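# Shelve three desk items beside their matching kinds

## Task

Take each of the three items now on the desk and set it on the top surface of the low shelf that already holds items of that same kind. The robot must not topple or be left leaning, or the task fails. An item only counts if it stays where it was put without the robot holding it at the end.

## Robot and tools

ROBOT. A LinearBot: an omnidirectional wheeled base with a vertical column about 1.75 m high. A carriage rides the column (lift_m, 0 to 1 m) and carries two identical six-joint arms, each ending in a two-finger gripper. The arm mounts sit 0.27 m ahead of the column axis and 0.33 m to either side (left positive y), at a height of roughly 0.57 m plus lift_m. Carriage parts reach about 0.15 m below the mounts. A hand can reach about 0.78 m from its shoulder but can get only about 0.38 m lower than its mount, so low targets need a low carriage. The hand is about 0.16 m long and 0.1 m wide (0.14 m with fingers open). Parked joints 1 to 6 are 0, 0.05, 0.05, 1.45, 0, 0; parked, the robot's footprint is about 0.95 m wide by 0.7 m long. Cameras: carriage_camera, fixed on the carriage, faces forward tilted about 20 degrees down; left_wrist_camera and right_wrist_camera look out beyond each hand's fingertips.

FRAMES. The base frame has its origin on the floor below the base centre, x forward, y left, z up. left_hand and right_hand report, in this frame, the point halfway between the finger pads, plus an orientation quat_wxyz; the hand's z axis runs along the fingers and the fingers separate along its y axis. (1, 0, 0, 0) means the hand points straight up with joints 1, 5, 6 at 0. Hand readings drift from reality, more so at long reach and under load. The odometry frame is the base frame where the scene began; base_odometry integrates wheel rotation only, so slipping looks like motion. Heading is left-positive, between -3.142 and 3.142.

execute_actions. Argument actions: a list holding either zero or one action. An empty list just returns the state and pictures. An action may contain base, joints, or both; these start together and may end at different times.
- base: exactly one key, a relative offset from where the base last reported itself. translate_m: forward(+)/back(-), metres, -2 to 2. strafe_m: left(+)/right(-), metres, -2 to 2. rotate_rad: counter-clockwise (+) turn in place, radians, -6.3 to 6.3.
- joints: a single flat object of absolute targets keyed by joint name, covering both arms and the lift. lift_m metres 0 to 1. For each of left_ and right_: joint1_rad -2.617 to 3.054 (swings the arm about vertical, 0 straight ahead, + toward the left); joint2_rad 0 to 3.141 (shoulder: 0 upper arm pointing back horizontally, 1.57 vertical, 3.14 pointing forward horizontally); joint3_rad 0 to 3.141 (elbow: 0 folded, 3.14 straight); joint4_rad -1.57 to 1.57 (wrist pitch, + lifts the fingertips); joint5_rad -1.57 to 1.57 (wrist yaw, + swings the fingertips to the RIGHT, opposite to joint1); joint6_rad -2.094 to 2.094 (roll about the finger axis, + clockwise looking from the forearm); gripper_m 0 to 0.093 (pad gap in metres). Joints 1-3 move at up to 1.8 rad/s, 4-6 at up to 2.7 rad/s; the lift at up to 0.3 m/s. One action runs at most 15 s. Joints or base not mentioned may keep driving toward an earlier target. Unknown keys or out-of-range numbers reject the whole call with no motion.
- cameras: list of carriage_camera, left_wrist_camera, right_wrist_camera or all; omitted/null/all gives every camera, [] gives none. The pictures line lists the returned images in order.
If a result reports a stop, any later motion, wait or finished_scene calls in the same reply are skipped.

wait: seconds, 0 to 10; commands nothing and returns the state and pictures.
zoom_image: camera plus region [x0, y0, x1, y1] in pixels of that camera's last full image (672x504, origin top-left), at most 504x504.
read_manual: optional section, only "licences"; gives licence text, no motion.
finished_scene: scene, the integer of the current scene; final, and reports success. Call only once items rest unaided.

RESULT LINES. base_status and joint_status: done (base: wheels turned the commanded amount, slip included), off_target (stopped short, may still push), contact_stop or time_out (target dropped, holds where it stopped), not_followed with "joint command not followed" and a cause (a self-collision check refused that arm's targets, possibly retried on later actions; a gripper target still runs), limit_stop_at_motor_heat. on_its_own covers what the call did not command; "held at" is the held target, not the actual position. motor_effort is percent of maximum, + toward larger values, bracket = peak of the last action; readings carry fixed bias and noise. Falling lift effort during descent means a hand or load is resting on something. drive_wheels higher at rest than after free driving means the base is still pushing something. Joint torques and Motor temperatures are per arm, in joint_positions order. A gripper that is holding something usually reads off_target. ARM HIT signals a hard self-collision.

CAUTIONS. Wheel motors are weak (2 N m), so contact_stop fires easily; the base may still roll up to ~0.3 m after an arm touches something. After a blocked drive, back off about 0.2 m along the way you came (or undo the turn), repeat if still pressed, then retry. Beware the base slipping under a table edge that the column then strikes; reversing into such an edge can topple the robot. Arms have no contact stop: they keep pressing and snap to target once free. The robot can tip over permanently, especially with a high carriage, extended arms, loads, pulling, or abrupt stops; only images show a lean. About 1 kg makes a level hand droop 10-17 cm. Grip force is roughly 45-60 N per pad. Never let the arms strike or press each other. To free a withheld arm, move only that arm clear first, then the other. Extended arms heat quickly: MOTOR HOT from 75 °C, a 10 s stop of that arm at 90 °C, and at 100 °C the arm goes limp and drops. Loose objects may get nudged by outside disturbances. Avoid drops, slips, slams and hard shoves; move efficiently.

Each tool is called after "Request:" by a JSON object that holds its "name" and its "arguments".

## Session

Request:
{"name": "execute_actions", "arguments": {"actions": []}}

Scene clock: 0.00 s.
Joint torques (N m, as the arm reports them, + toward a larger angle): no reading
Motor temperatures (°C, as the motors report them): left_arm=[22 18 19 19 20 22] | right_arm=[22 19 22 19 22 20]
base_odometry: x=+0.000 y=+0.000 heading=+0.000 (m, m, rad; odometry frame)
base_status: not commanded
joint_positions: lift_m=+0.301 left_joint1_rad=+0.008 left_joint2_rad=+0.049 left_joint3_rad=+0.013 left_joint4_rad=+1.412 left_joint5_rad=+0.010 left_joint6_rad=-0.037 left_gripper_m=+0.095 right_joint1_rad=-0.022 right_joint2_rad=+0.032 right_joint3_rad=+0.060 right_joint4_rad=+1.494 right_joint5_rad=-0.017 right_joint6_rad=+0.036 right_gripper_m=+0.095
joint_status: not commanded
motor_effort: lift_m=+19 drive_wheels=+0 (%)
left_hand: x=+0.3114 y=+0.3085 z=+1.2793 quat_wxyz=(+0.995, +0.003, +0.097, -0.015) (m; base frame)
right_hand: x=+0.2721 y=-0.3070 z=+1.2947 quat_wxyz=(+1.000, -0.008, +0.025, +0.007) (m; base frame)
pictures: carriage_camera, left_wrist_camera, right_wrist_camera
Images, in order (width x height): carriage_camera 672x504, left_wrist_camera 672x504, right_wrist_camera 672x504.

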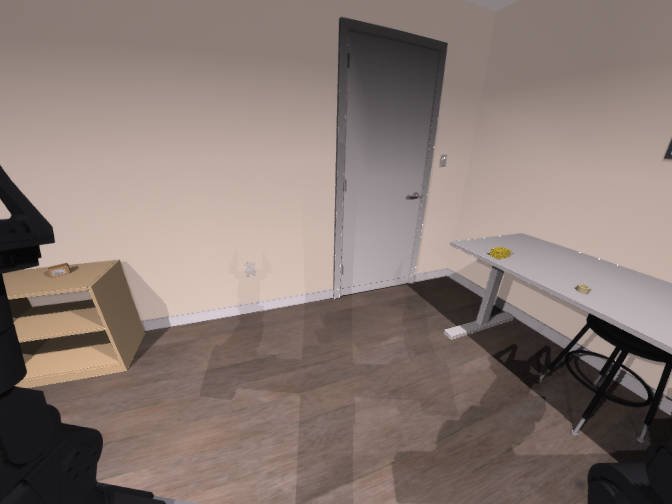

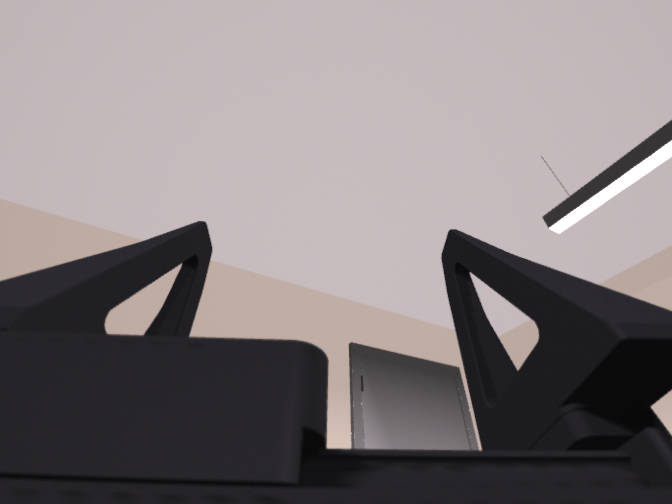

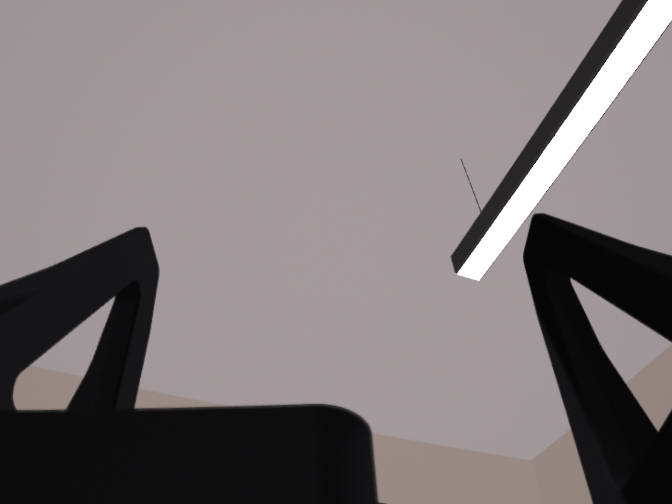

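Request:
{"name": "execute_actions", "arguments": {"actions": [{"base":{"rotate_rad":1.2}}], "cameras": ["carriage_camera"]}}

Request:
{"name": "execute_actions", "arguments": {"actions": [{"base":{"rotate_rad":1.5}}], "cameras": ["carriage_camera"]}}

Scene clock: 8.67 s.
Joint torques (N m, as the arm reports them, + toward a larger angle): left_arm=[-0.43  4.13  6.37 -0.1   0.09  0.01] | right_arm=[-0.53  4.85  7.05 -0.52  0.09  0.02]
Motor temperatures (°C, as the motors report them): left_arm=[22 19 20 19 20 22] | right_arm=[22 20 24 19 22 20]
base_odometry: x=+0.000 y=+0.000 heading=+1.199 (m, m, rad; odometry frame)
base_status: done
joint_positions: lift_m=+0.301 left_joint1_rad=+0.008 left_joint2_rad=+0.049 left_joint3_rad=+0.013 left_joint4_rad=+1.412 left_joint5_rad=+0.010 left_joint6_rad=-0.037 left_gripper_m=+0.095 right_joint1_rad=-0.022 right_joint2_rad=+0.032 right_joint3_rad=+0.060 right_joint4_rad=+1.494 right_joint5_rad=-0.017 right_joint6_rad=+0.036 right_gripper_m=+0.095
joint_status: not commanded
motor_effort: lift_m=+18(18) drive_wheels=+14(45) (%)
left_hand: x=+0.3114 y=+0.3085 z=+1.2793 quat_wxyz=(+0.995, +0.003, +0.097, -0.015) (m; base frame)
right_hand: x=+0.2721 y=-0.3070 z=+1.2947 quat_wxyz=(+1.000, -0.008, +0.025, +0.007) (m; base frame)
pictures: carriage_camera
Images, in order (width x height): carriage_camera 672x504.

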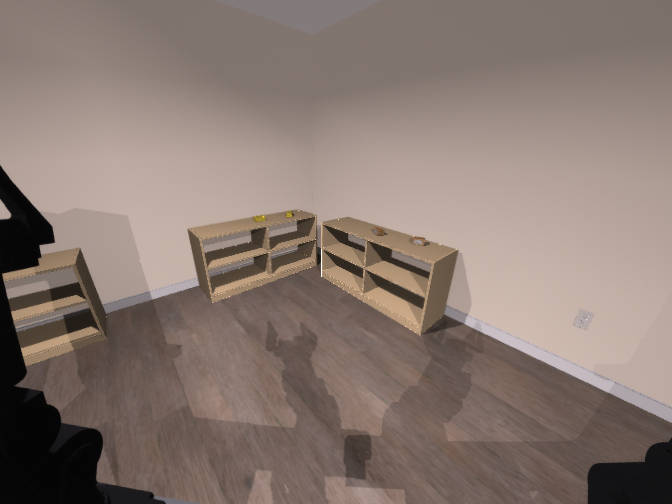

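Scene clock: 11.70 s.
Joint torques (N m, as the arm reports them, + toward a larger angle): left_arm=[-0.44  4.12  6.32 -0.09  0.08  0.01] | right_arm=[-0.54  4.76  7.08 -0.51  0.07  0.03]
Motor temperatures (°C, as the motors report them): left_arm=[22 19 21 19 20 22] | right_arm=[22 20 24 19 22 20]
base_odometry: x=+0.000 y=+0.000 heading=+2.698 (m, m, rad; odometry frame)
base_status: done
joint_positions: lift_m=+0.301 left_joint1_rad=+0.008 left_joint2_rad=+0.049 left_joint3_rad=+0.013 left_joint4_rad=+1.412 left_joint5_rad=+0.010 left_joint6_rad=-0.037 left_gripper_m=+0.095 right_joint1_rad=-0.022 right_joint2_rad=+0.032 right_joint3_rad=+0.060 right_joint4_rad=+1.494 right_joint5_rad=-0.017 right_joint6_rad=+0.036 right_gripper_m=+0.095
joint_status: not commanded
motor_effort: lift_m=+18(18) drive_wheels=+15(43) (%)
left_hand: x=+0.3114 y=+0.3085 z=+1.2793 quat_wxyz=(+0.995, +0.003, +0.097, -0.015) (m; base frame)
right_hand: x=+0.2722 y=-0.3070 z=+1.2947 quat_wxyz=(+1.000, -0.008, +0.025, +0.007) (m; base frame)
pictures: carriage_camera
Images, in order (width x height): carriage_camera 672x504.

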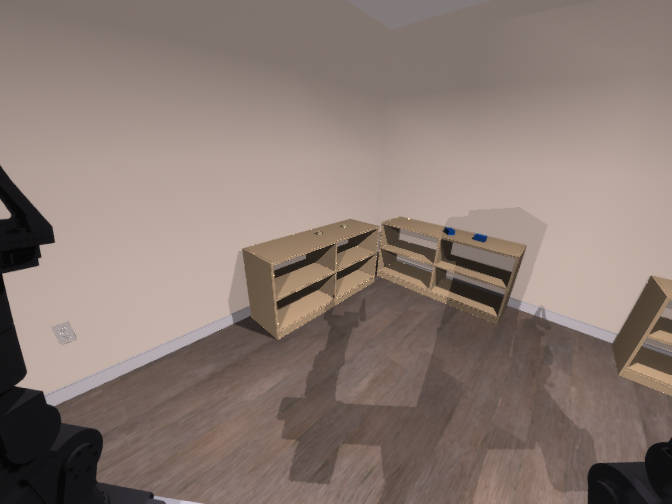

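Request:
{"name": "zoom_image", "arguments": {"camera": "carriage_camera", "region": [240,190,540,280]}}

Request:
{"name": "execute_actions", "arguments": {"actions": [{"base":{"rotate_rad":2.355},"joints":{"lift_m":0.4}}], "cameras": ["carriage_camera"]}}

Request:
{"name": "zoom_image", "arguments": {"camera": "carriage_camera", "region": [30,220,530,420]}}

Region (240, 190, 540, 280) of carriage_camera's 672x504 image, scaled by 1.680, with more detail than that image has; it fills the top 151 rows of this view, and the rest is white.

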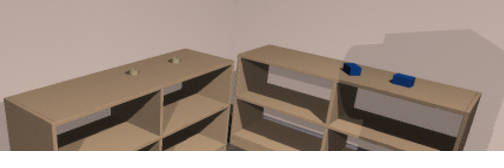

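Scene clock: 25.83 s.
Joint torques (N m, as the arm reports them, + toward a larger angle): left_arm=[-0.47  4.13  6.3  -0.09  0.09  0.01] | right_arm=[-0.53  4.82  7.05 -0.45  0.08  0.03]
Motor temperatures (°C, as the motors report them): left_arm=[22 19 22 19 20 22] | right_arm=[22 21 26 19 22 20]
base_odometry: x=+0.000 y=+0.000 heading=-1.232 (m, m, rad; odometry frame)
base_status: done
joint_positions: lift_m=+0.400 left_joint1_rad=+0.008 left_joint2_rad=+0.049 left_joint3_rad=+0.013 left_joint4_rad=+1.412 left_joint5_rad=+0.009 left_joint6_rad=-0.037 left_gripper_m=+0.095 right_joint1_rad=-0.022 right_joint2_rad=+0.032 right_joint3_rad=+0.060 right_joint4_rad=+1.493 right_joint5_rad=-0.017 right_joint6_rad=+0.036 right_gripper_m=+0.095
joint_status: all done
motor_effort: lift_m=+21(27) drive_wheels=+15(45) (%)
left_hand: x=+0.3114 y=+0.3085 z=+1.3779 quat_wxyz=(+0.995, +0.002, +0.097, -0.015) (m; base frame)
right_hand: x=+0.2725 y=-0.3070 z=+1.3933 quat_wxyz=(+1.000, -0.008, +0.026, +0.007) (m; base frame)
pictures: carriage_camera
Images, in order (width x height): carriage_camera 672x504.

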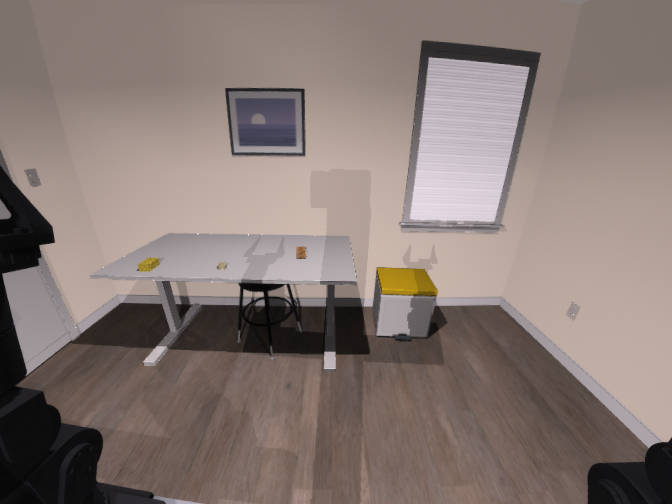

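Region (30, 220, 530, 420) of carriage_camera's 672x504 image, scaled by 1.008, with more detail than that image has; it fills the top 202 rows of this view, and the rest is white.

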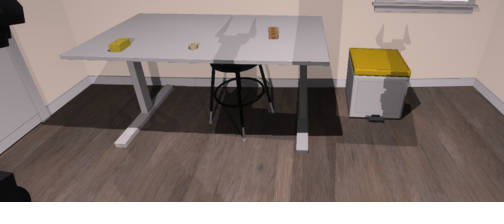

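Request:
{"name": "execute_actions", "arguments": {"actions": [{"base":{"strafe_m":1.0}}], "cameras": []}}

Request:
{"name": "execute_actions", "arguments": {"actions": [{"base":{"translate_m":0.85},"joints":{"left_joint2_rad":2.3,"left_joint3_rad":1.7,"left_joint4_rad":-0.97,"right_joint2_rad":2.3,"right_joint3_rad":1.7,"right_joint4_rad":-0.97}}]}}

Scene clock: 59.20 s.
Joint torques (N m, as the arm reports them, + toward a larger angle): left_arm=[-0.47  4.13  6.43 -0.09  0.08  0.01] | right_arm=[-0.47  4.9   7.04 -0.48  0.09  0.01]
Motor temperatures (°C, as the motors report them): left_arm=[22 20 24 19 20 22] | right_arm=[22 22 28 20 22 20]
base_odometry: x=+0.943 y=+0.334 heading=-1.230 (m, m, rad; odometry frame)
base_status: done
joint_positions: lift_m=+0.400 left_joint1_rad=+0.008 left_joint2_rad=+0.049 left_joint3_rad=+0.013 left_joint4_rad=+1.412 left_joint5_rad=+0.009 left_joint6_rad=-0.037 left_gripper_m=+0.095 right_joint1_rad=-0.022 right_joint2_rad=+0.032 right_joint3_rad=+0.060 right_joint4_rad=+1.493 right_joint5_rad=-0.017 right_joint6_rad=+0.036 right_gripper_m=+0.095
joint_status: not commanded
motor_effort: lift_m=+21(21) drive_wheels=-13(46) (%)
left_hand: x=+0.3114 y=+0.3085 z=+1.3779 quat_wxyz=(+0.995, +0.002, +0.097, -0.015) (m; base frame)
right_hand: x=+0.2724 y=-0.3070 z=+1.3933 quat_wxyz=(+1.000, -0.008, +0.025, +0.007) (m; base frame)
pictures: none
No camera images: the call's "cameras" was empty. Leave "cameras" out to get every camera's image.

Scene clock: 63.27 s.
Joint torques (N m, as the arm reports them, + toward a larger angle): left_arm=[ -0.43 -14.85   7.91   0.34   0.1    0.01] | right_arm=[ -0.62 -16.38   8.48   0.17   0.08   0.01]
Motor temperatures (°C, as the motors report them): left_arm=[22 22 24 19 20 22] | right_arm=[22 23 28 20 22 20]
base_odometry: x=+1.228 y=-0.466 heading=-1.229 (m, m, rad; odometry frame)
base_status: done
joint_positions: lift_m=+0.400 left_joint1_rad=+0.008 left_joint2_rad=+2.296 left_joint3_rad=+1.681 left_joint4_rad=-0.964 left_joint5_rad=+0.009 left_joint6_rad=-0.037 left_gripper_m=+0.095 right_joint1_rad=-0.022 right_joint2_rad=+2.304 right_joint3_rad=+1.685 right_joint4_rad=-0.971 right_joint5_rad=-0.017 right_joint6_rad=+0.036 right_gripper_m=+0.095
joint_status: all done
motor_effort: lift_m=+21(21) drive_wheels=-14(44) (%)
left_hand: x=+0.6883 y=+0.3114 z=+0.9319 quat_wxyz=(-0.004, -0.022, +1.000, -0.005) (m; base frame)
right_hand: x=+0.6868 y=-0.3163 z=+0.9297 quat_wxyz=(-0.010, +0.029, +0.999, +0.009) (m; base frame)
pictures: carriage_camera, left_wrist_camera, right_wrist_camera
Images, in order (width x height): carriage_camera 672x504, left_wrist_camera 672x504, right_wrist_camera 672x504.

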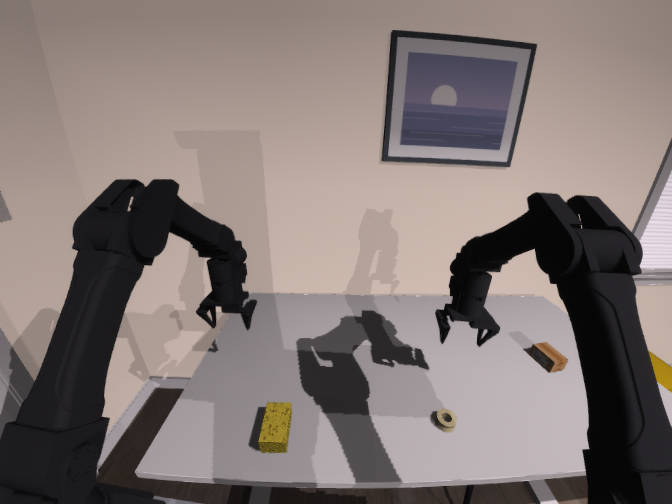

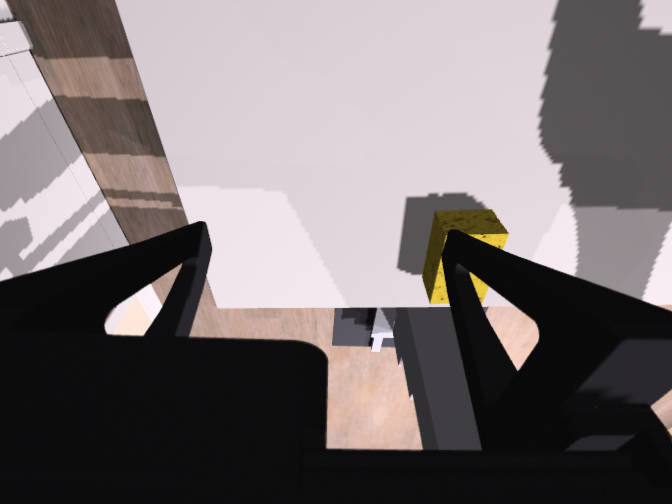

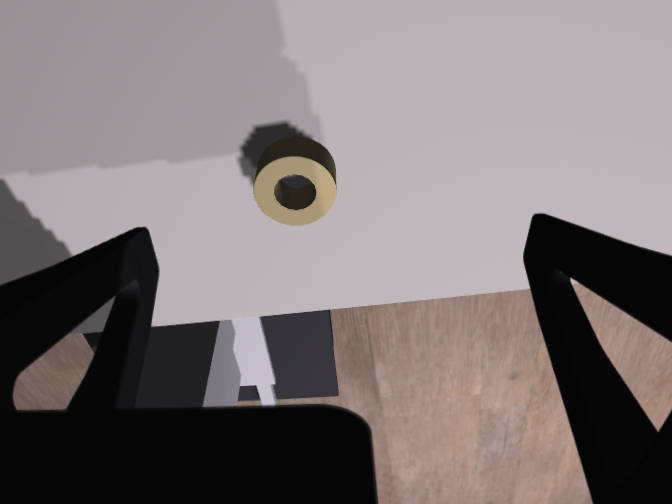

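Request:
{"name": "execute_actions", "arguments": {"actions": [{"base":{"translate_m":-0.12},"joints":{"lift_m":0.31,"left_joint1_rad":-0.31,"left_joint6_rad":-0.25,"right_joint1_rad":0.05}}]}}

Scene clock: 76.70 s.
Joint torques (N m, as the arm reports them, + toward a larger angle): left_arm=[ -0.13 -14.91   7.28   0.32   0.04  -0.07] | right_arm=[ -1.05 -16.4    7.92   0.15   0.07   0.02]
Motor temperatures (°C, as the motors report them): left_arm=[22 28 25 19 20 22] | right_arm=[22 31 30 20 22 20]
base_odometry: x=+1.188 y=-0.354 heading=-1.229 (m, m, rad; odometry frame)
base_status: done
joint_positions: lift_m=+0.310 left_joint1_rad=-0.315 left_joint2_rad=+2.296 left_joint3_rad=+1.690 left_joint4_rad=-0.964 left_joint5_rad=+0.013 left_joint6_rad=-0.242 left_gripper_m=+0.095 right_joint1_rad=+0.056 right_joint2_rad=+2.304 right_joint3_rad=+1.693 right_joint4_rad=-0.969 right_joint5_rad=-0.017 right_joint6_rad=+0.036 right_gripper_m=+0.095
joint_status: all done
motor_effort: lift_m=+15(16) drive_wheels=-15(37) (%)
left_hand: x=+0.6694 y=+0.1743 z=+0.8447 quat_wxyz=(-0.002, +0.036, +0.999, -0.006) (m; base frame)
right_hand: x=+0.6892 y=-0.2826 z=+0.8420 quat_wxyz=(-0.005, -0.010, +1.000, +0.008) (m; base frame)
pictures: carriage_camera, left_wrist_camera, right_wrist_camera
Images, in order (width x height): carriage_camera 672x504, left_wrist_camera 672x504, right_wrist_camera 672x504.

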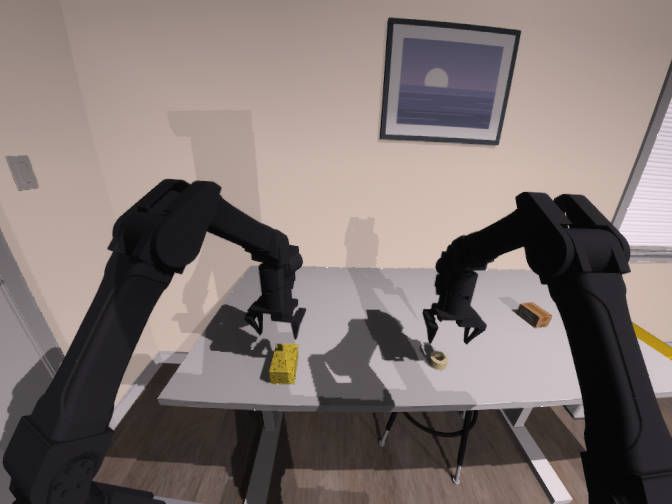

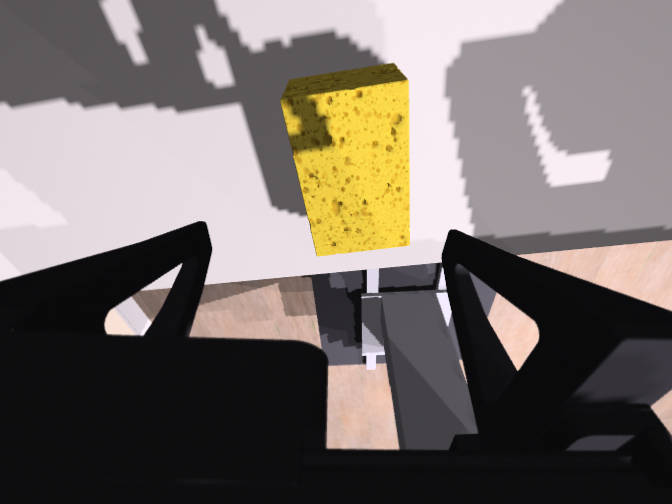

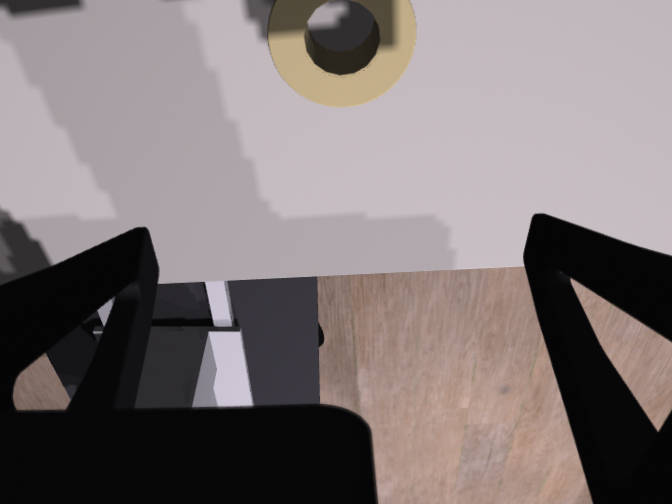

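Request:
{"name": "execute_actions", "arguments": {"actions": [{"joints":{"lift_m":0.255,"left_joint1_rad":-0.345,"left_joint6_rad":-0.40}}]}}

Scene clock: 81.37 s.
Joint torques (N m, as the arm reports them, + toward a larger angle): left_arm=[ -0.33 -15.17   7.09   0.35   0.05  -0.07] | right_arm=[ -1.04 -16.42   7.96   0.16   0.06   0.03]
Motor temperatures (°C, as the motors report them): left_arm=[22 30 25 20 20 22] | right_arm=[22 33 30 20 22 20]
base_odometry: x=+1.188 y=-0.354 heading=-1.229 (m, m, rad; odometry frame)
base_status: not commanded
joint_positions: lift_m=+0.255 left_joint1_rad=-0.346 left_joint2_rad=+2.299 left_joint3_rad=+1.690 left_joint4_rad=-0.966 left_joint5_rad=+0.011 left_joint6_rad=-0.392 left_gripper_m=+0.095 right_joint1_rad=+0.056 right_joint2_rad=+2.306 right_joint3_rad=+1.693 right_joint4_rad=-0.970 right_joint5_rad=-0.017 right_joint6_rad=+0.036 right_gripper_m=+0.095
joint_status: all done
motor_effort: lift_m=+15(15) drive_wheels=-15(17) (%)
left_hand: x=+0.6643 y=+0.1623 z=+0.7884 quat_wxyz=(-0.004, -0.023, +1.000, -0.004) (m; base frame)
right_hand: x=+0.6887 y=-0.2826 z=+0.7864 quat_wxyz=(-0.006, -0.010, +1.000, +0.008) (m; base frame)
pictures: carriage_camera, left_wrist_camera, right_wrist_camera
Images, in order (width x height): carriage_camera 672x504, left_wrist_camera 672x504, right_wrist_camera 672x504.

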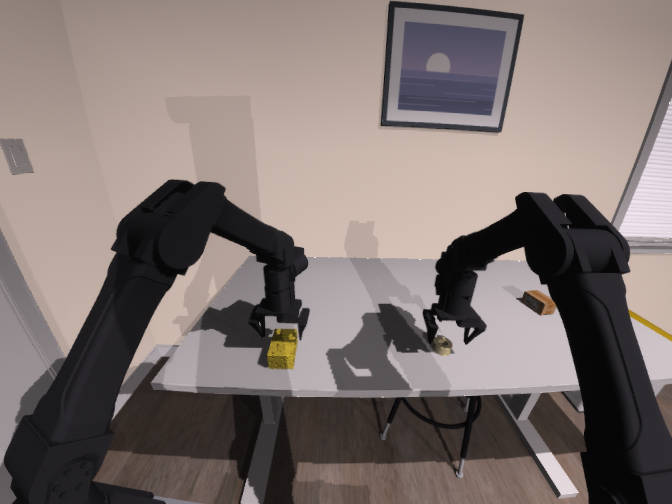

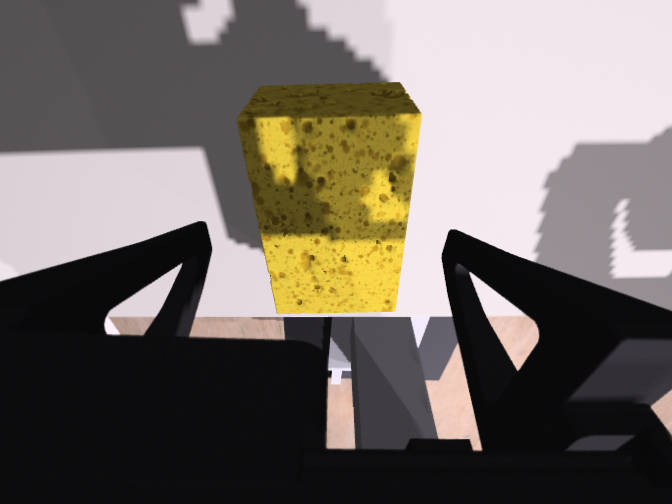

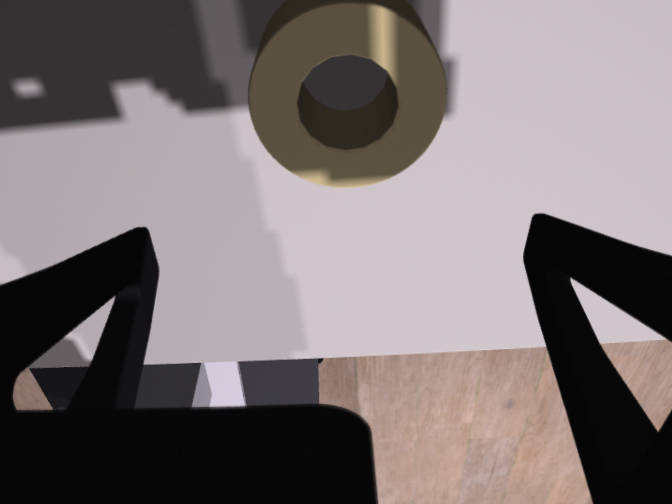

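Request:
{"name": "execute_actions", "arguments": {"actions": [{"base":{"translate_m":0.022},"joints":{"lift_m":0.23,"left_joint3_rad":1.58}}]}}

Scene clock: 90.67 s.
Joint torques (N m, as the arm reports them, + toward a larger angle): left_arm=[ -0.4  -14.77   5.11   0.1    0.06  -0.07] | right_arm=[ -1.11 -16.47   7.99   0.15   0.06   0.03]
Motor temperatures (°C, as the motors report them): left_arm=[22 33 26 20 20 22] | right_arm=[22 36 30 20 22 20]
base_odometry: x=+1.195 y=-0.374 heading=-1.229 (m, m, rad; odometry frame)
base_status: done
joint_positions: lift_m=+0.230 left_joint1_rad=-0.346 left_joint2_rad=+2.300 left_joint3_rad=+1.588 left_joint4_rad=-0.969 left_joint5_rad=+0.011 left_joint6_rad=-0.392 left_gripper_m=+0.095 right_joint1_rad=+0.056 right_joint2_rad=+2.306 right_joint3_rad=+1.693 right_joint4_rad=-0.970 right_joint5_rad=-0.017 right_joint6_rad=+0.036 right_gripper_m=+0.095
joint_status: all done
motor_effort: lift_m=+15(15) drive_wheels=+11(18) (%)
left_hand: x=+0.6302 y=+0.1746 z=+0.7408 quat_wxyz=(-0.053, -0.024, +0.998, +0.015) (m; base frame)
right_hand: x=+0.6886 y=-0.2826 z=+0.7613 quat_wxyz=(-0.006, -0.010, +1.000, +0.008) (m; base frame)
pictures: carriage_camera, left_wrist_camera, right_wrist_camera
Images, in order (width x height): carriage_camera 672x504, left_wrist_camera 672x504, right_wrist_camera 672x504.

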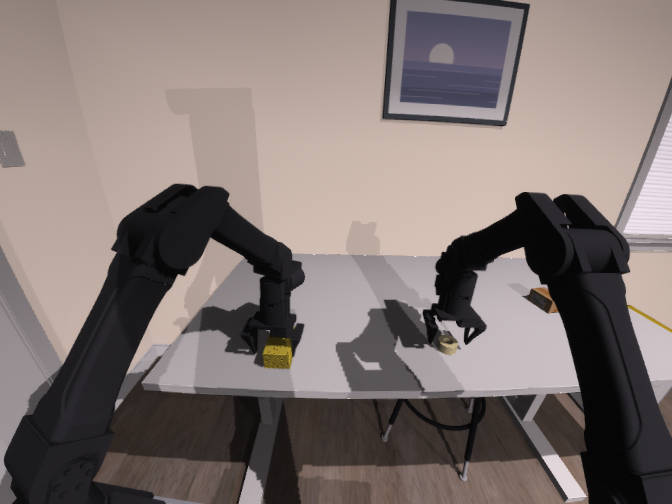

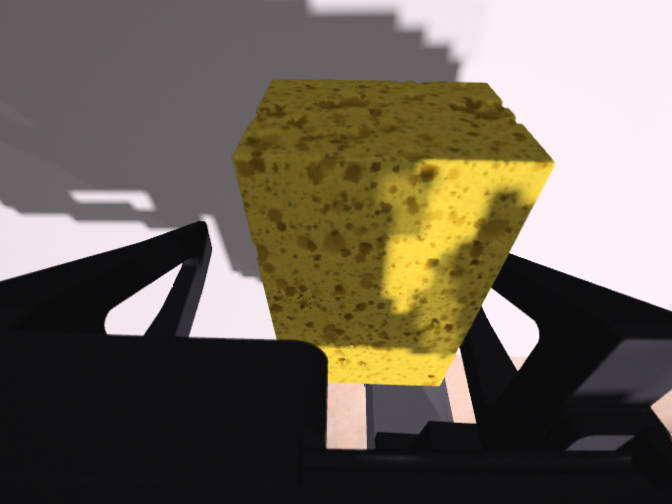

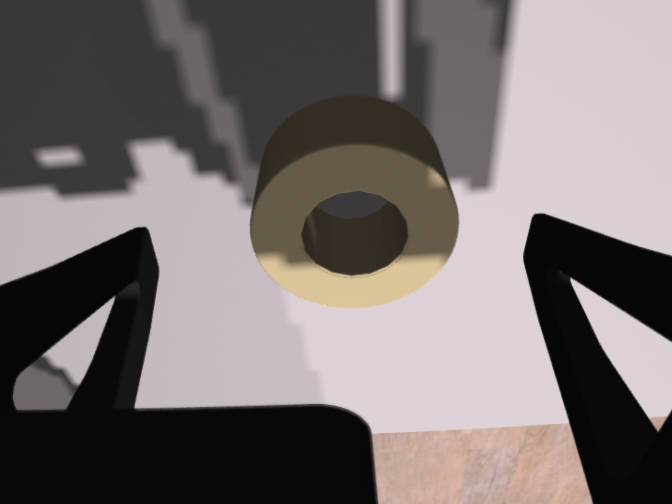

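Request:
{"name": "execute_actions", "arguments": {"actions": [{"joints":{"right_joint2_rad":2.36,"left_joint1_rad":-0.37,"left_gripper_m":0.03,"right_gripper_m":0.07}}]}}

Scene clock: 95.57 s.
Joint torques (N m, as the arm reports them, + toward a larger angle): left_arm=[ -0.7  -14.72   5.32   0.13   0.08  -0.07] | right_arm=[ -0.91 -15.77   7.65   0.09   0.09   0.02]
Motor temperatures (°C, as the motors report them): left_arm=[22 34 26 19 20 22] | right_arm=[22 38 31 20 22 20]
base_odometry: x=+1.195 y=-0.374 heading=-1.229 (m, m, rad; odometry frame)
base_status: not commanded
joint_positions: lift_m=+0.230 left_joint1_rad=-0.367 left_joint2_rad=+2.300 left_joint3_rad=+1.588 left_joint4_rad=-0.969 left_joint5_rad=+0.010 left_joint6_rad=-0.393 left_gripper_m=+0.059 right_joint1_rad=+0.056 right_joint2_rad=+2.358 right_joint3_rad=+1.693 right_joint4_rad=-0.971 right_joint5_rad=-0.017 right_joint6_rad=+0.036 right_gripper_m=+0.070
joint_status: left_gripper_m off_target (ended at +0.059, target +0.030); the others done
motor_effort: lift_m=+15(15) drive_wheels=+12(12) (%)
left_hand: x=+0.6273 y=+0.1670 z=+0.7408 quat_wxyz=(-0.053, -0.013, +0.998, +0.016) (m; base frame)
right_hand: x=+0.6806 y=-0.2831 z=+0.7401 quat_wxyz=(-0.033, -0.010, +0.999, +0.007) (m; base frame)
pictures: carriage_camera, left_wrist_camera, right_wrist_camera
Images, in order (width x height): carriage_camera 672x504, left_wrist_camera 672x504, right_wrist_camera 672x504.

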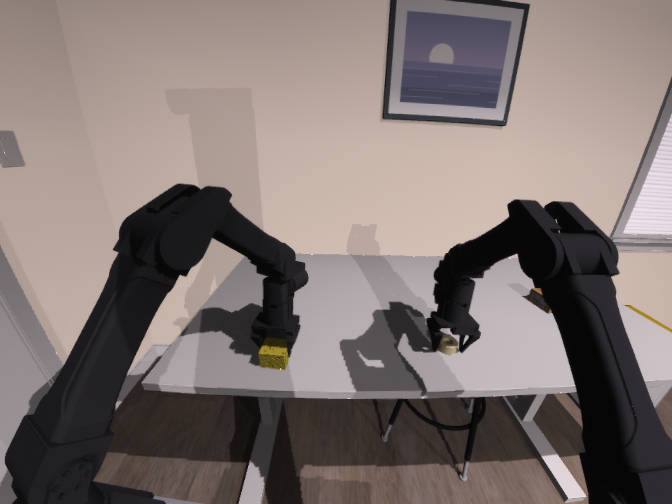

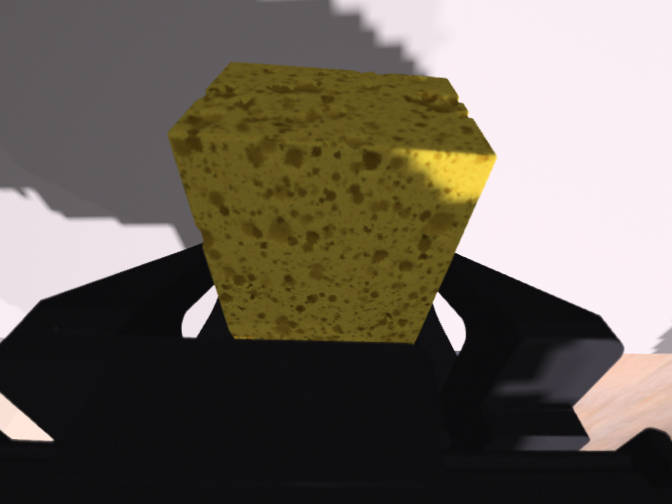

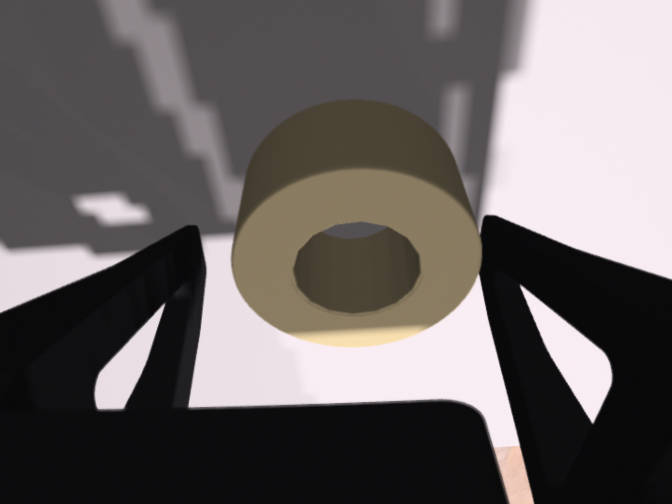

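Request:
{"name": "execute_actions", "arguments": {"actions": [{"joints":{"right_joint2_rad":2.385}}], "cameras": ["right_wrist_camera"]}}

Request:
{"name": "execute_actions", "arguments": {"actions": [{"joints":{"right_gripper_m":0.025}}], "cameras": ["right_wrist_camera"]}}

Request:
{"name": "execute_actions", "arguments": {"actions": [{"joints":{"lift_m":0.29}}]}}

Scene clock: 102.33 s.
Joint torques (N m, as the arm reports them, + toward a larger angle): left_arm=[ -0.71 -14.71   5.32   0.11   0.07  -0.07] | right_arm=[ -1.08 -13.76   7.71   0.04   0.06   0.03]
Motor temperatures (°C, as the motors report them): left_arm=[22 36 25 19 20 22] | right_arm=[22 40 31 20 22 20]
base_odometry: x=+1.195 y=-0.374 heading=-1.229 (m, m, rad; odometry frame)
base_status: not commanded
joint_positions: lift_m=+0.230 left_joint1_rad=-0.367 left_joint2_rad=+2.300 left_joint3_rad=+1.588 left_joint4_rad=-0.969 left_joint5_rad=+0.010 left_joint6_rad=-0.393 left_gripper_m=+0.059 right_joint1_rad=+0.056 right_joint2_rad=+2.360 right_joint3_rad=+1.693 right_joint4_rad=-0.971 right_joint5_rad=-0.017 right_joint6_rad=+0.036 right_gripper_m=+0.070
joint_status: all done
motor_effort: lift_m=+15(15) drive_wheels=+12(11) (%)
left_hand: x=+0.6273 y=+0.1670 z=+0.7408 quat_wxyz=(-0.053, -0.013, +0.998, +0.016) (m; base frame)
right_hand: x=+0.6802 y=-0.2832 z=+0.7392 quat_wxyz=(-0.034, -0.010, +0.999, +0.007) (m; base frame)
pictures: right_wrist_camera
Images, in order (width x height): right_wrist_camera 672x504.

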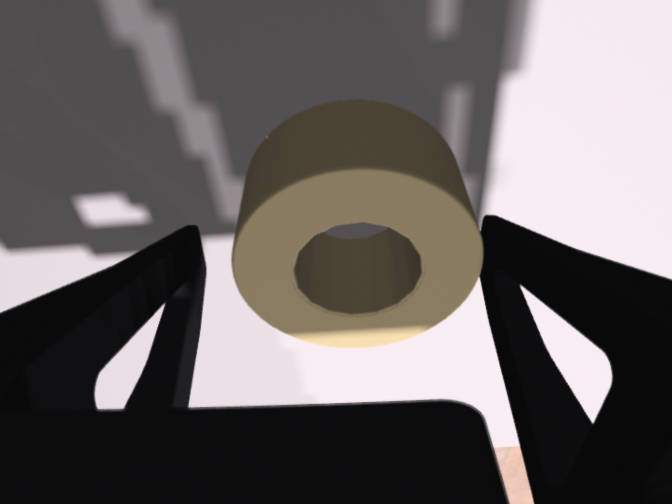

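Scene clock: 102.93 s.
Joint torques (N m, as the arm reports them, + toward a larger angle): left_arm=[ -0.71 -14.69   5.3    0.12   0.06  -0.07] | right_arm=[ -0.95 -13.66   7.69   0.01  -0.02   0.02]
Motor temperatures (°C, as the motors report them): left_arm=[22 36 25 19 20 22] | right_arm=[22 40 31 20 22 20]
base_odometry: x=+1.195 y=-0.374 heading=-1.229 (m, m, rad; odometry frame)
base_status: not commanded
joint_positions: lift_m=+0.230 left_joint1_rad=-0.367 left_joint2_rad=+2.300 left_joint3_rad=+1.588 left_joint4_rad=-0.969 left_joint5_rad=+0.010 left_joint6_rad=-0.393 left_gripper_m=+0.059 right_joint1_rad=+0.056 right_joint2_rad=+2.360 right_joint3_rad=+1.693 right_joint4_rad=-0.971 right_joint5_rad=-0.010 right_joint6_rad=+0.036 right_gripper_m=+0.048
joint_status: right_gripper_m off_target (ended at +0.048, target +0.025)
motor_effort: lift_m=+15(15) drive_wheels=+12(11) (%)
left_hand: x=+0.6273 y=+0.1671 z=+0.7408 quat_wxyz=(-0.053, -0.013, +0.998, +0.016) (m; base frame)
right_hand: x=+0.6803 y=-0.2846 z=+0.7392 quat_wxyz=(-0.034, -0.010, +0.999, +0.003) (m; base frame)
pictures: right_wrist_camera
Images, in order (width x height): right_wrist_camera 672x504.

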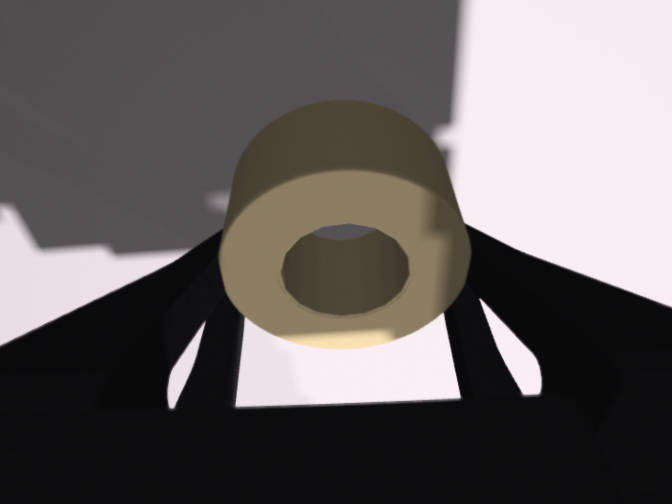

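Scene clock: 103.70 s.
Joint torques (N m, as the arm reports them, + toward a larger angle): left_arm=[ -0.88 -14.46   5.2    0.13   0.05  -0.07] | right_arm=[ -1.02 -16.17   7.44  -0.08   0.     0.03]
Motor temperatures (°C, as the motors report them): left_arm=[22 36 25 19 20 22] | right_arm=[22 40 31 20 22 20]
base_odometry: x=+1.195 y=-0.374 heading=-1.229 (m, m, rad; odometry frame)
base_status: not commanded
joint_positions: lift_m=+0.290 left_joint1_rad=-0.367 left_joint2_rad=+2.296 left_joint3_rad=+1.588 left_joint4_rad=-0.969 left_joint5_rad=+0.010 left_joint6_rad=-0.393 left_gripper_m=+0.059 right_joint1_rad=+0.056 right_joint2_rad=+2.384 right_joint3_rad=+1.693 right_joint4_rad=-0.970 right_joint5_rad=-0.010 right_joint6_rad=+0.036 right_gripper_m=+0.048
joint_status: all done
motor_effort: lift_m=+20(25) drive_wheels=+12(13) (%)
left_hand: x=+0.6280 y=+0.1668 z=+0.8019 quat_wxyz=(-0.051, -0.013, +0.998, +0.015) (m; base frame)
right_hand: x=+0.6764 y=-0.2848 z=+0.7891 quat_wxyz=(-0.045, -0.010, +0.999, +0.003) (m; base frame)
pictures: carriage_camera, left_wrist_camera, right_wrist_camera
Images, in order (width x height): carriage_camera 672x504, left_wrist_camera 672x504, right_wrist_camera 672x504.

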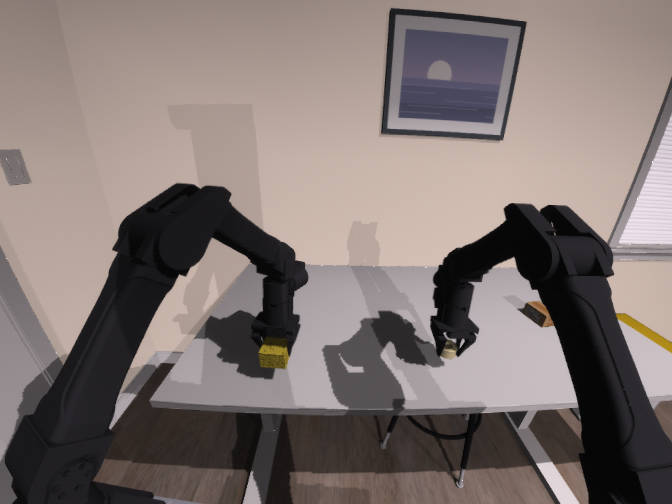

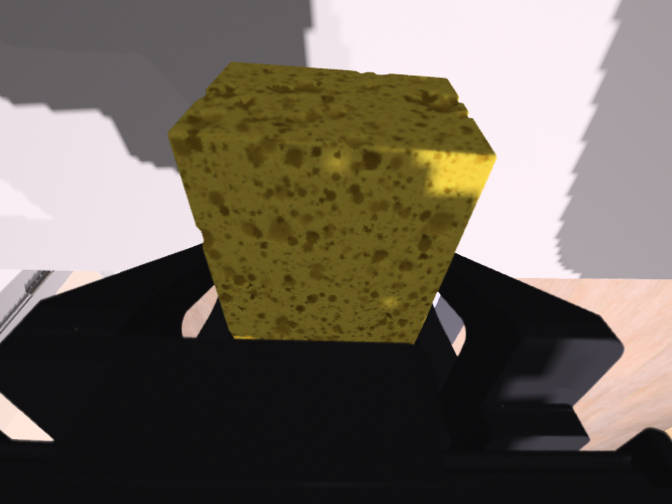

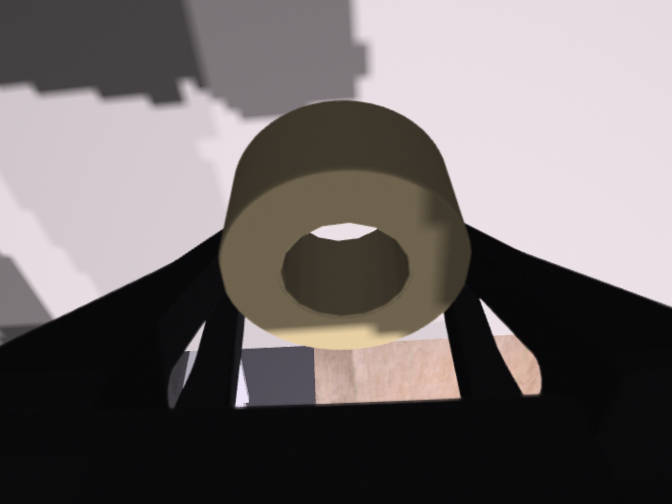

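Request:
{"name": "execute_actions", "arguments": {"actions": [{"base":{"translate_m":-0.4}}], "cameras": []}}

Request:
{"name": "execute_actions", "arguments": {"actions": [{"base":{"rotate_rad":-3.07}}], "cameras": ["carriage_camera"]}}

Request:
{"name": "execute_actions", "arguments": {"actions": [{"base":{"translate_m":1.9},"joints":{"lift_m":0.22,"right_joint2_rad":1.9,"right_joint3_rad":1.4,"right_joint4_rad":-1.14}}]}}

Scene clock: 121.83 s.
Joint torques (N m, as the arm reports them, + toward a larger angle): left_arm=[ -0.68 -14.33   5.32   0.12   0.06  -0.07] | right_arm=[ -0.87 -16.12   7.46  -0.04   0.     0.03]
Motor temperatures (°C, as the motors report them): left_arm=[22 39 25 19 20 22] | right_arm=[22 44 31 20 22 20]
base_odometry: x=+1.061 y=+0.003 heading=-1.229 (m, m, rad; odometry frame)
base_status: done
joint_positions: lift_m=+0.290 left_joint1_rad=-0.367 left_joint2_rad=+2.296 left_joint3_rad=+1.588 left_joint4_rad=-0.969 left_joint5_rad=+0.010 left_joint6_rad=-0.393 left_gripper_m=+0.059 right_joint1_rad=+0.055 right_joint2_rad=+2.384 right_joint3_rad=+1.693 right_joint4_rad=-0.969 right_joint5_rad=-0.010 right_joint6_rad=+0.036 right_gripper_m=+0.048
joint_status: not commanded
motor_effort: lift_m=+20(20) drive_wheels=-6(33) (%)
left_hand: x=+0.6281 y=+0.1668 z=+0.8018 quat_wxyz=(-0.051, -0.013, +0.998, +0.015) (m; base frame)
right_hand: x=+0.6767 y=-0.2850 z=+0.7890 quat_wxyz=(-0.045, -0.009, +0.999, +0.003) (m; base frame)
pictures: none
No camera images: the call's "cameras" was empty. Leave "cameras" out to get every camera's image.

Scene clock: 126.13 s.
Joint torques (N m, as the arm reports them, + toward a larger angle): left_arm=[ -0.72 -14.31   5.39   0.03   0.08  -0.07] | right_arm=[  0.22 -15.86   7.43  -0.09   0.02   0.02]
Motor temperatures (°C, as the motors report them): left_arm=[22 40 25 19 20 22] | right_arm=[22 45 31 20 22 20]
base_odometry: x=+1.061 y=+0.002 heading=+1.985 (m, m, rad; odometry frame)
base_status: done
joint_positions: lift_m=+0.290 left_joint1_rad=-0.367 left_joint2_rad=+2.296 left_joint3_rad=+1.588 left_joint4_rad=-0.960 left_joint5_rad=+0.007 left_joint6_rad=-0.393 left_gripper_m=+0.059 right_joint1_rad=+0.040 right_joint2_rad=+2.384 right_joint3_rad=+1.693 right_joint4_rad=-0.963 right_joint5_rad=-0.012 right_joint6_rad=+0.036 right_gripper_m=+0.048
joint_status: not commanded
motor_effort: lift_m=+21(20) drive_wheels=+17(62) (%)
left_hand: x=+0.6303 y=+0.1665 z=+0.8016 quat_wxyz=(-0.046, -0.013, +0.999, +0.015) (m; base frame)
right_hand: x=+0.6785 y=-0.2909 z=+0.7889 quat_wxyz=(-0.042, -0.002, +0.999, +0.004) (m; base frame)
pictures: carriage_camera
Images, in order (width x height): carriage_camera 672x504.

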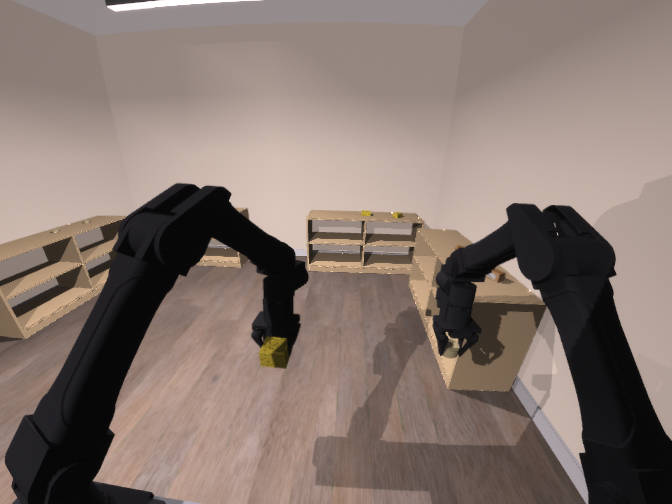

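Scene clock: 132.33 s.
Joint torques (N m, as the arm reports them, + toward a larger angle): left_arm=[ -0.76 -14.44   5.33   0.09   0.09  -0.06] | right_arm=[  0.09 -11.32   6.86   0.11   0.02   0.02]
Motor temperatures (°C, as the motors report them): left_arm=[22 41 25 19 20 22] | right_arm=[22 44 31 20 22 20]
base_odometry: x=+0.298 y=+1.743 heading=+1.984 (m, m, rad; odometry frame)
base_status: done
joint_positions: lift_m=+0.220 left_joint1_rad=-0.368 left_joint2_rad=+2.297 left_joint3_rad=+1.588 left_joint4_rad=-0.965 left_joint5_rad=+0.008 left_joint6_rad=-0.393 left_gripper_m=+0.059 right_joint1_rad=+0.043 right_joint2_rad=+1.894 right_joint3_rad=+1.404 right_joint4_rad=-1.143 right_joint5_rad=-0.012 right_joint6_rad=+0.036 right_gripper_m=+0.048
joint_status: all done
motor_effort: lift_m=+16(17) drive_wheels=-13(49) (%)
left_hand: x=+0.6289 y=+0.1664 z=+0.7321 quat_wxyz=(-0.049, -0.013, +0.999, +0.015) (m; base frame)
right_hand: x=+0.5932 y=-0.2935 z=+0.8357 quat_wxyz=(-0.031, -0.003, +0.999, +0.005) (m; base frame)
pictures: carriage_camera, left_wrist_camera, right_wrist_camera
Images, in order (width x height): carriage_camera 672x504, left_wrist_camera 672x504, right_wrist_camera 672x504.

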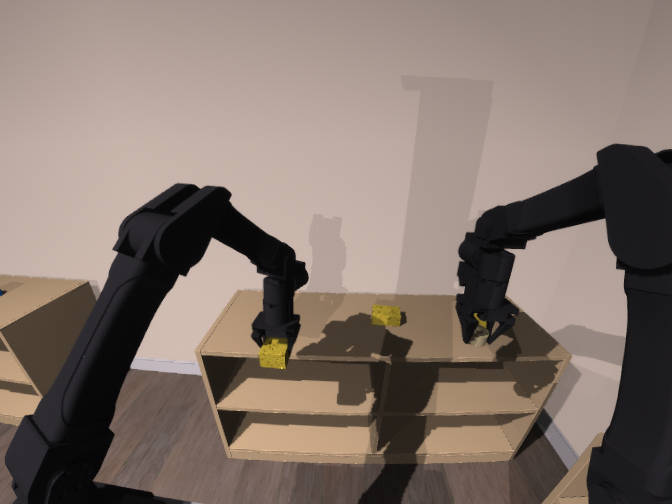

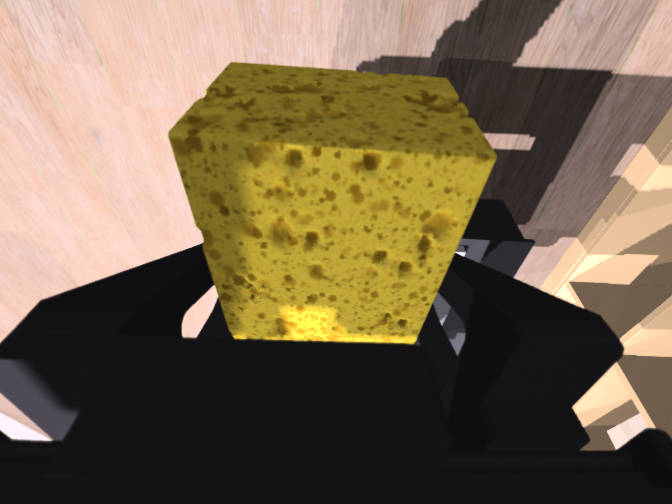

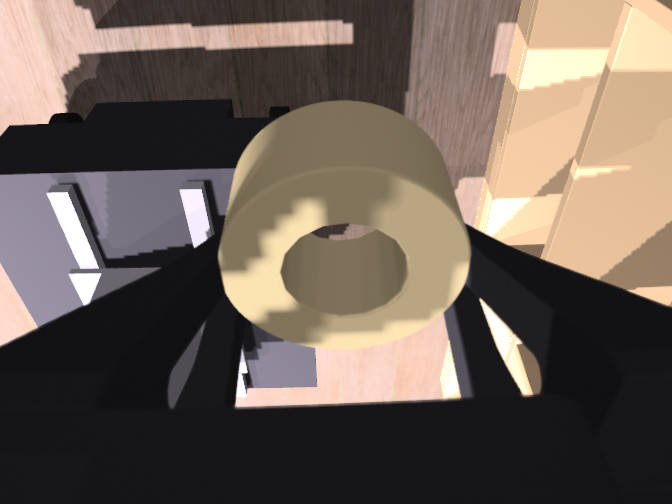

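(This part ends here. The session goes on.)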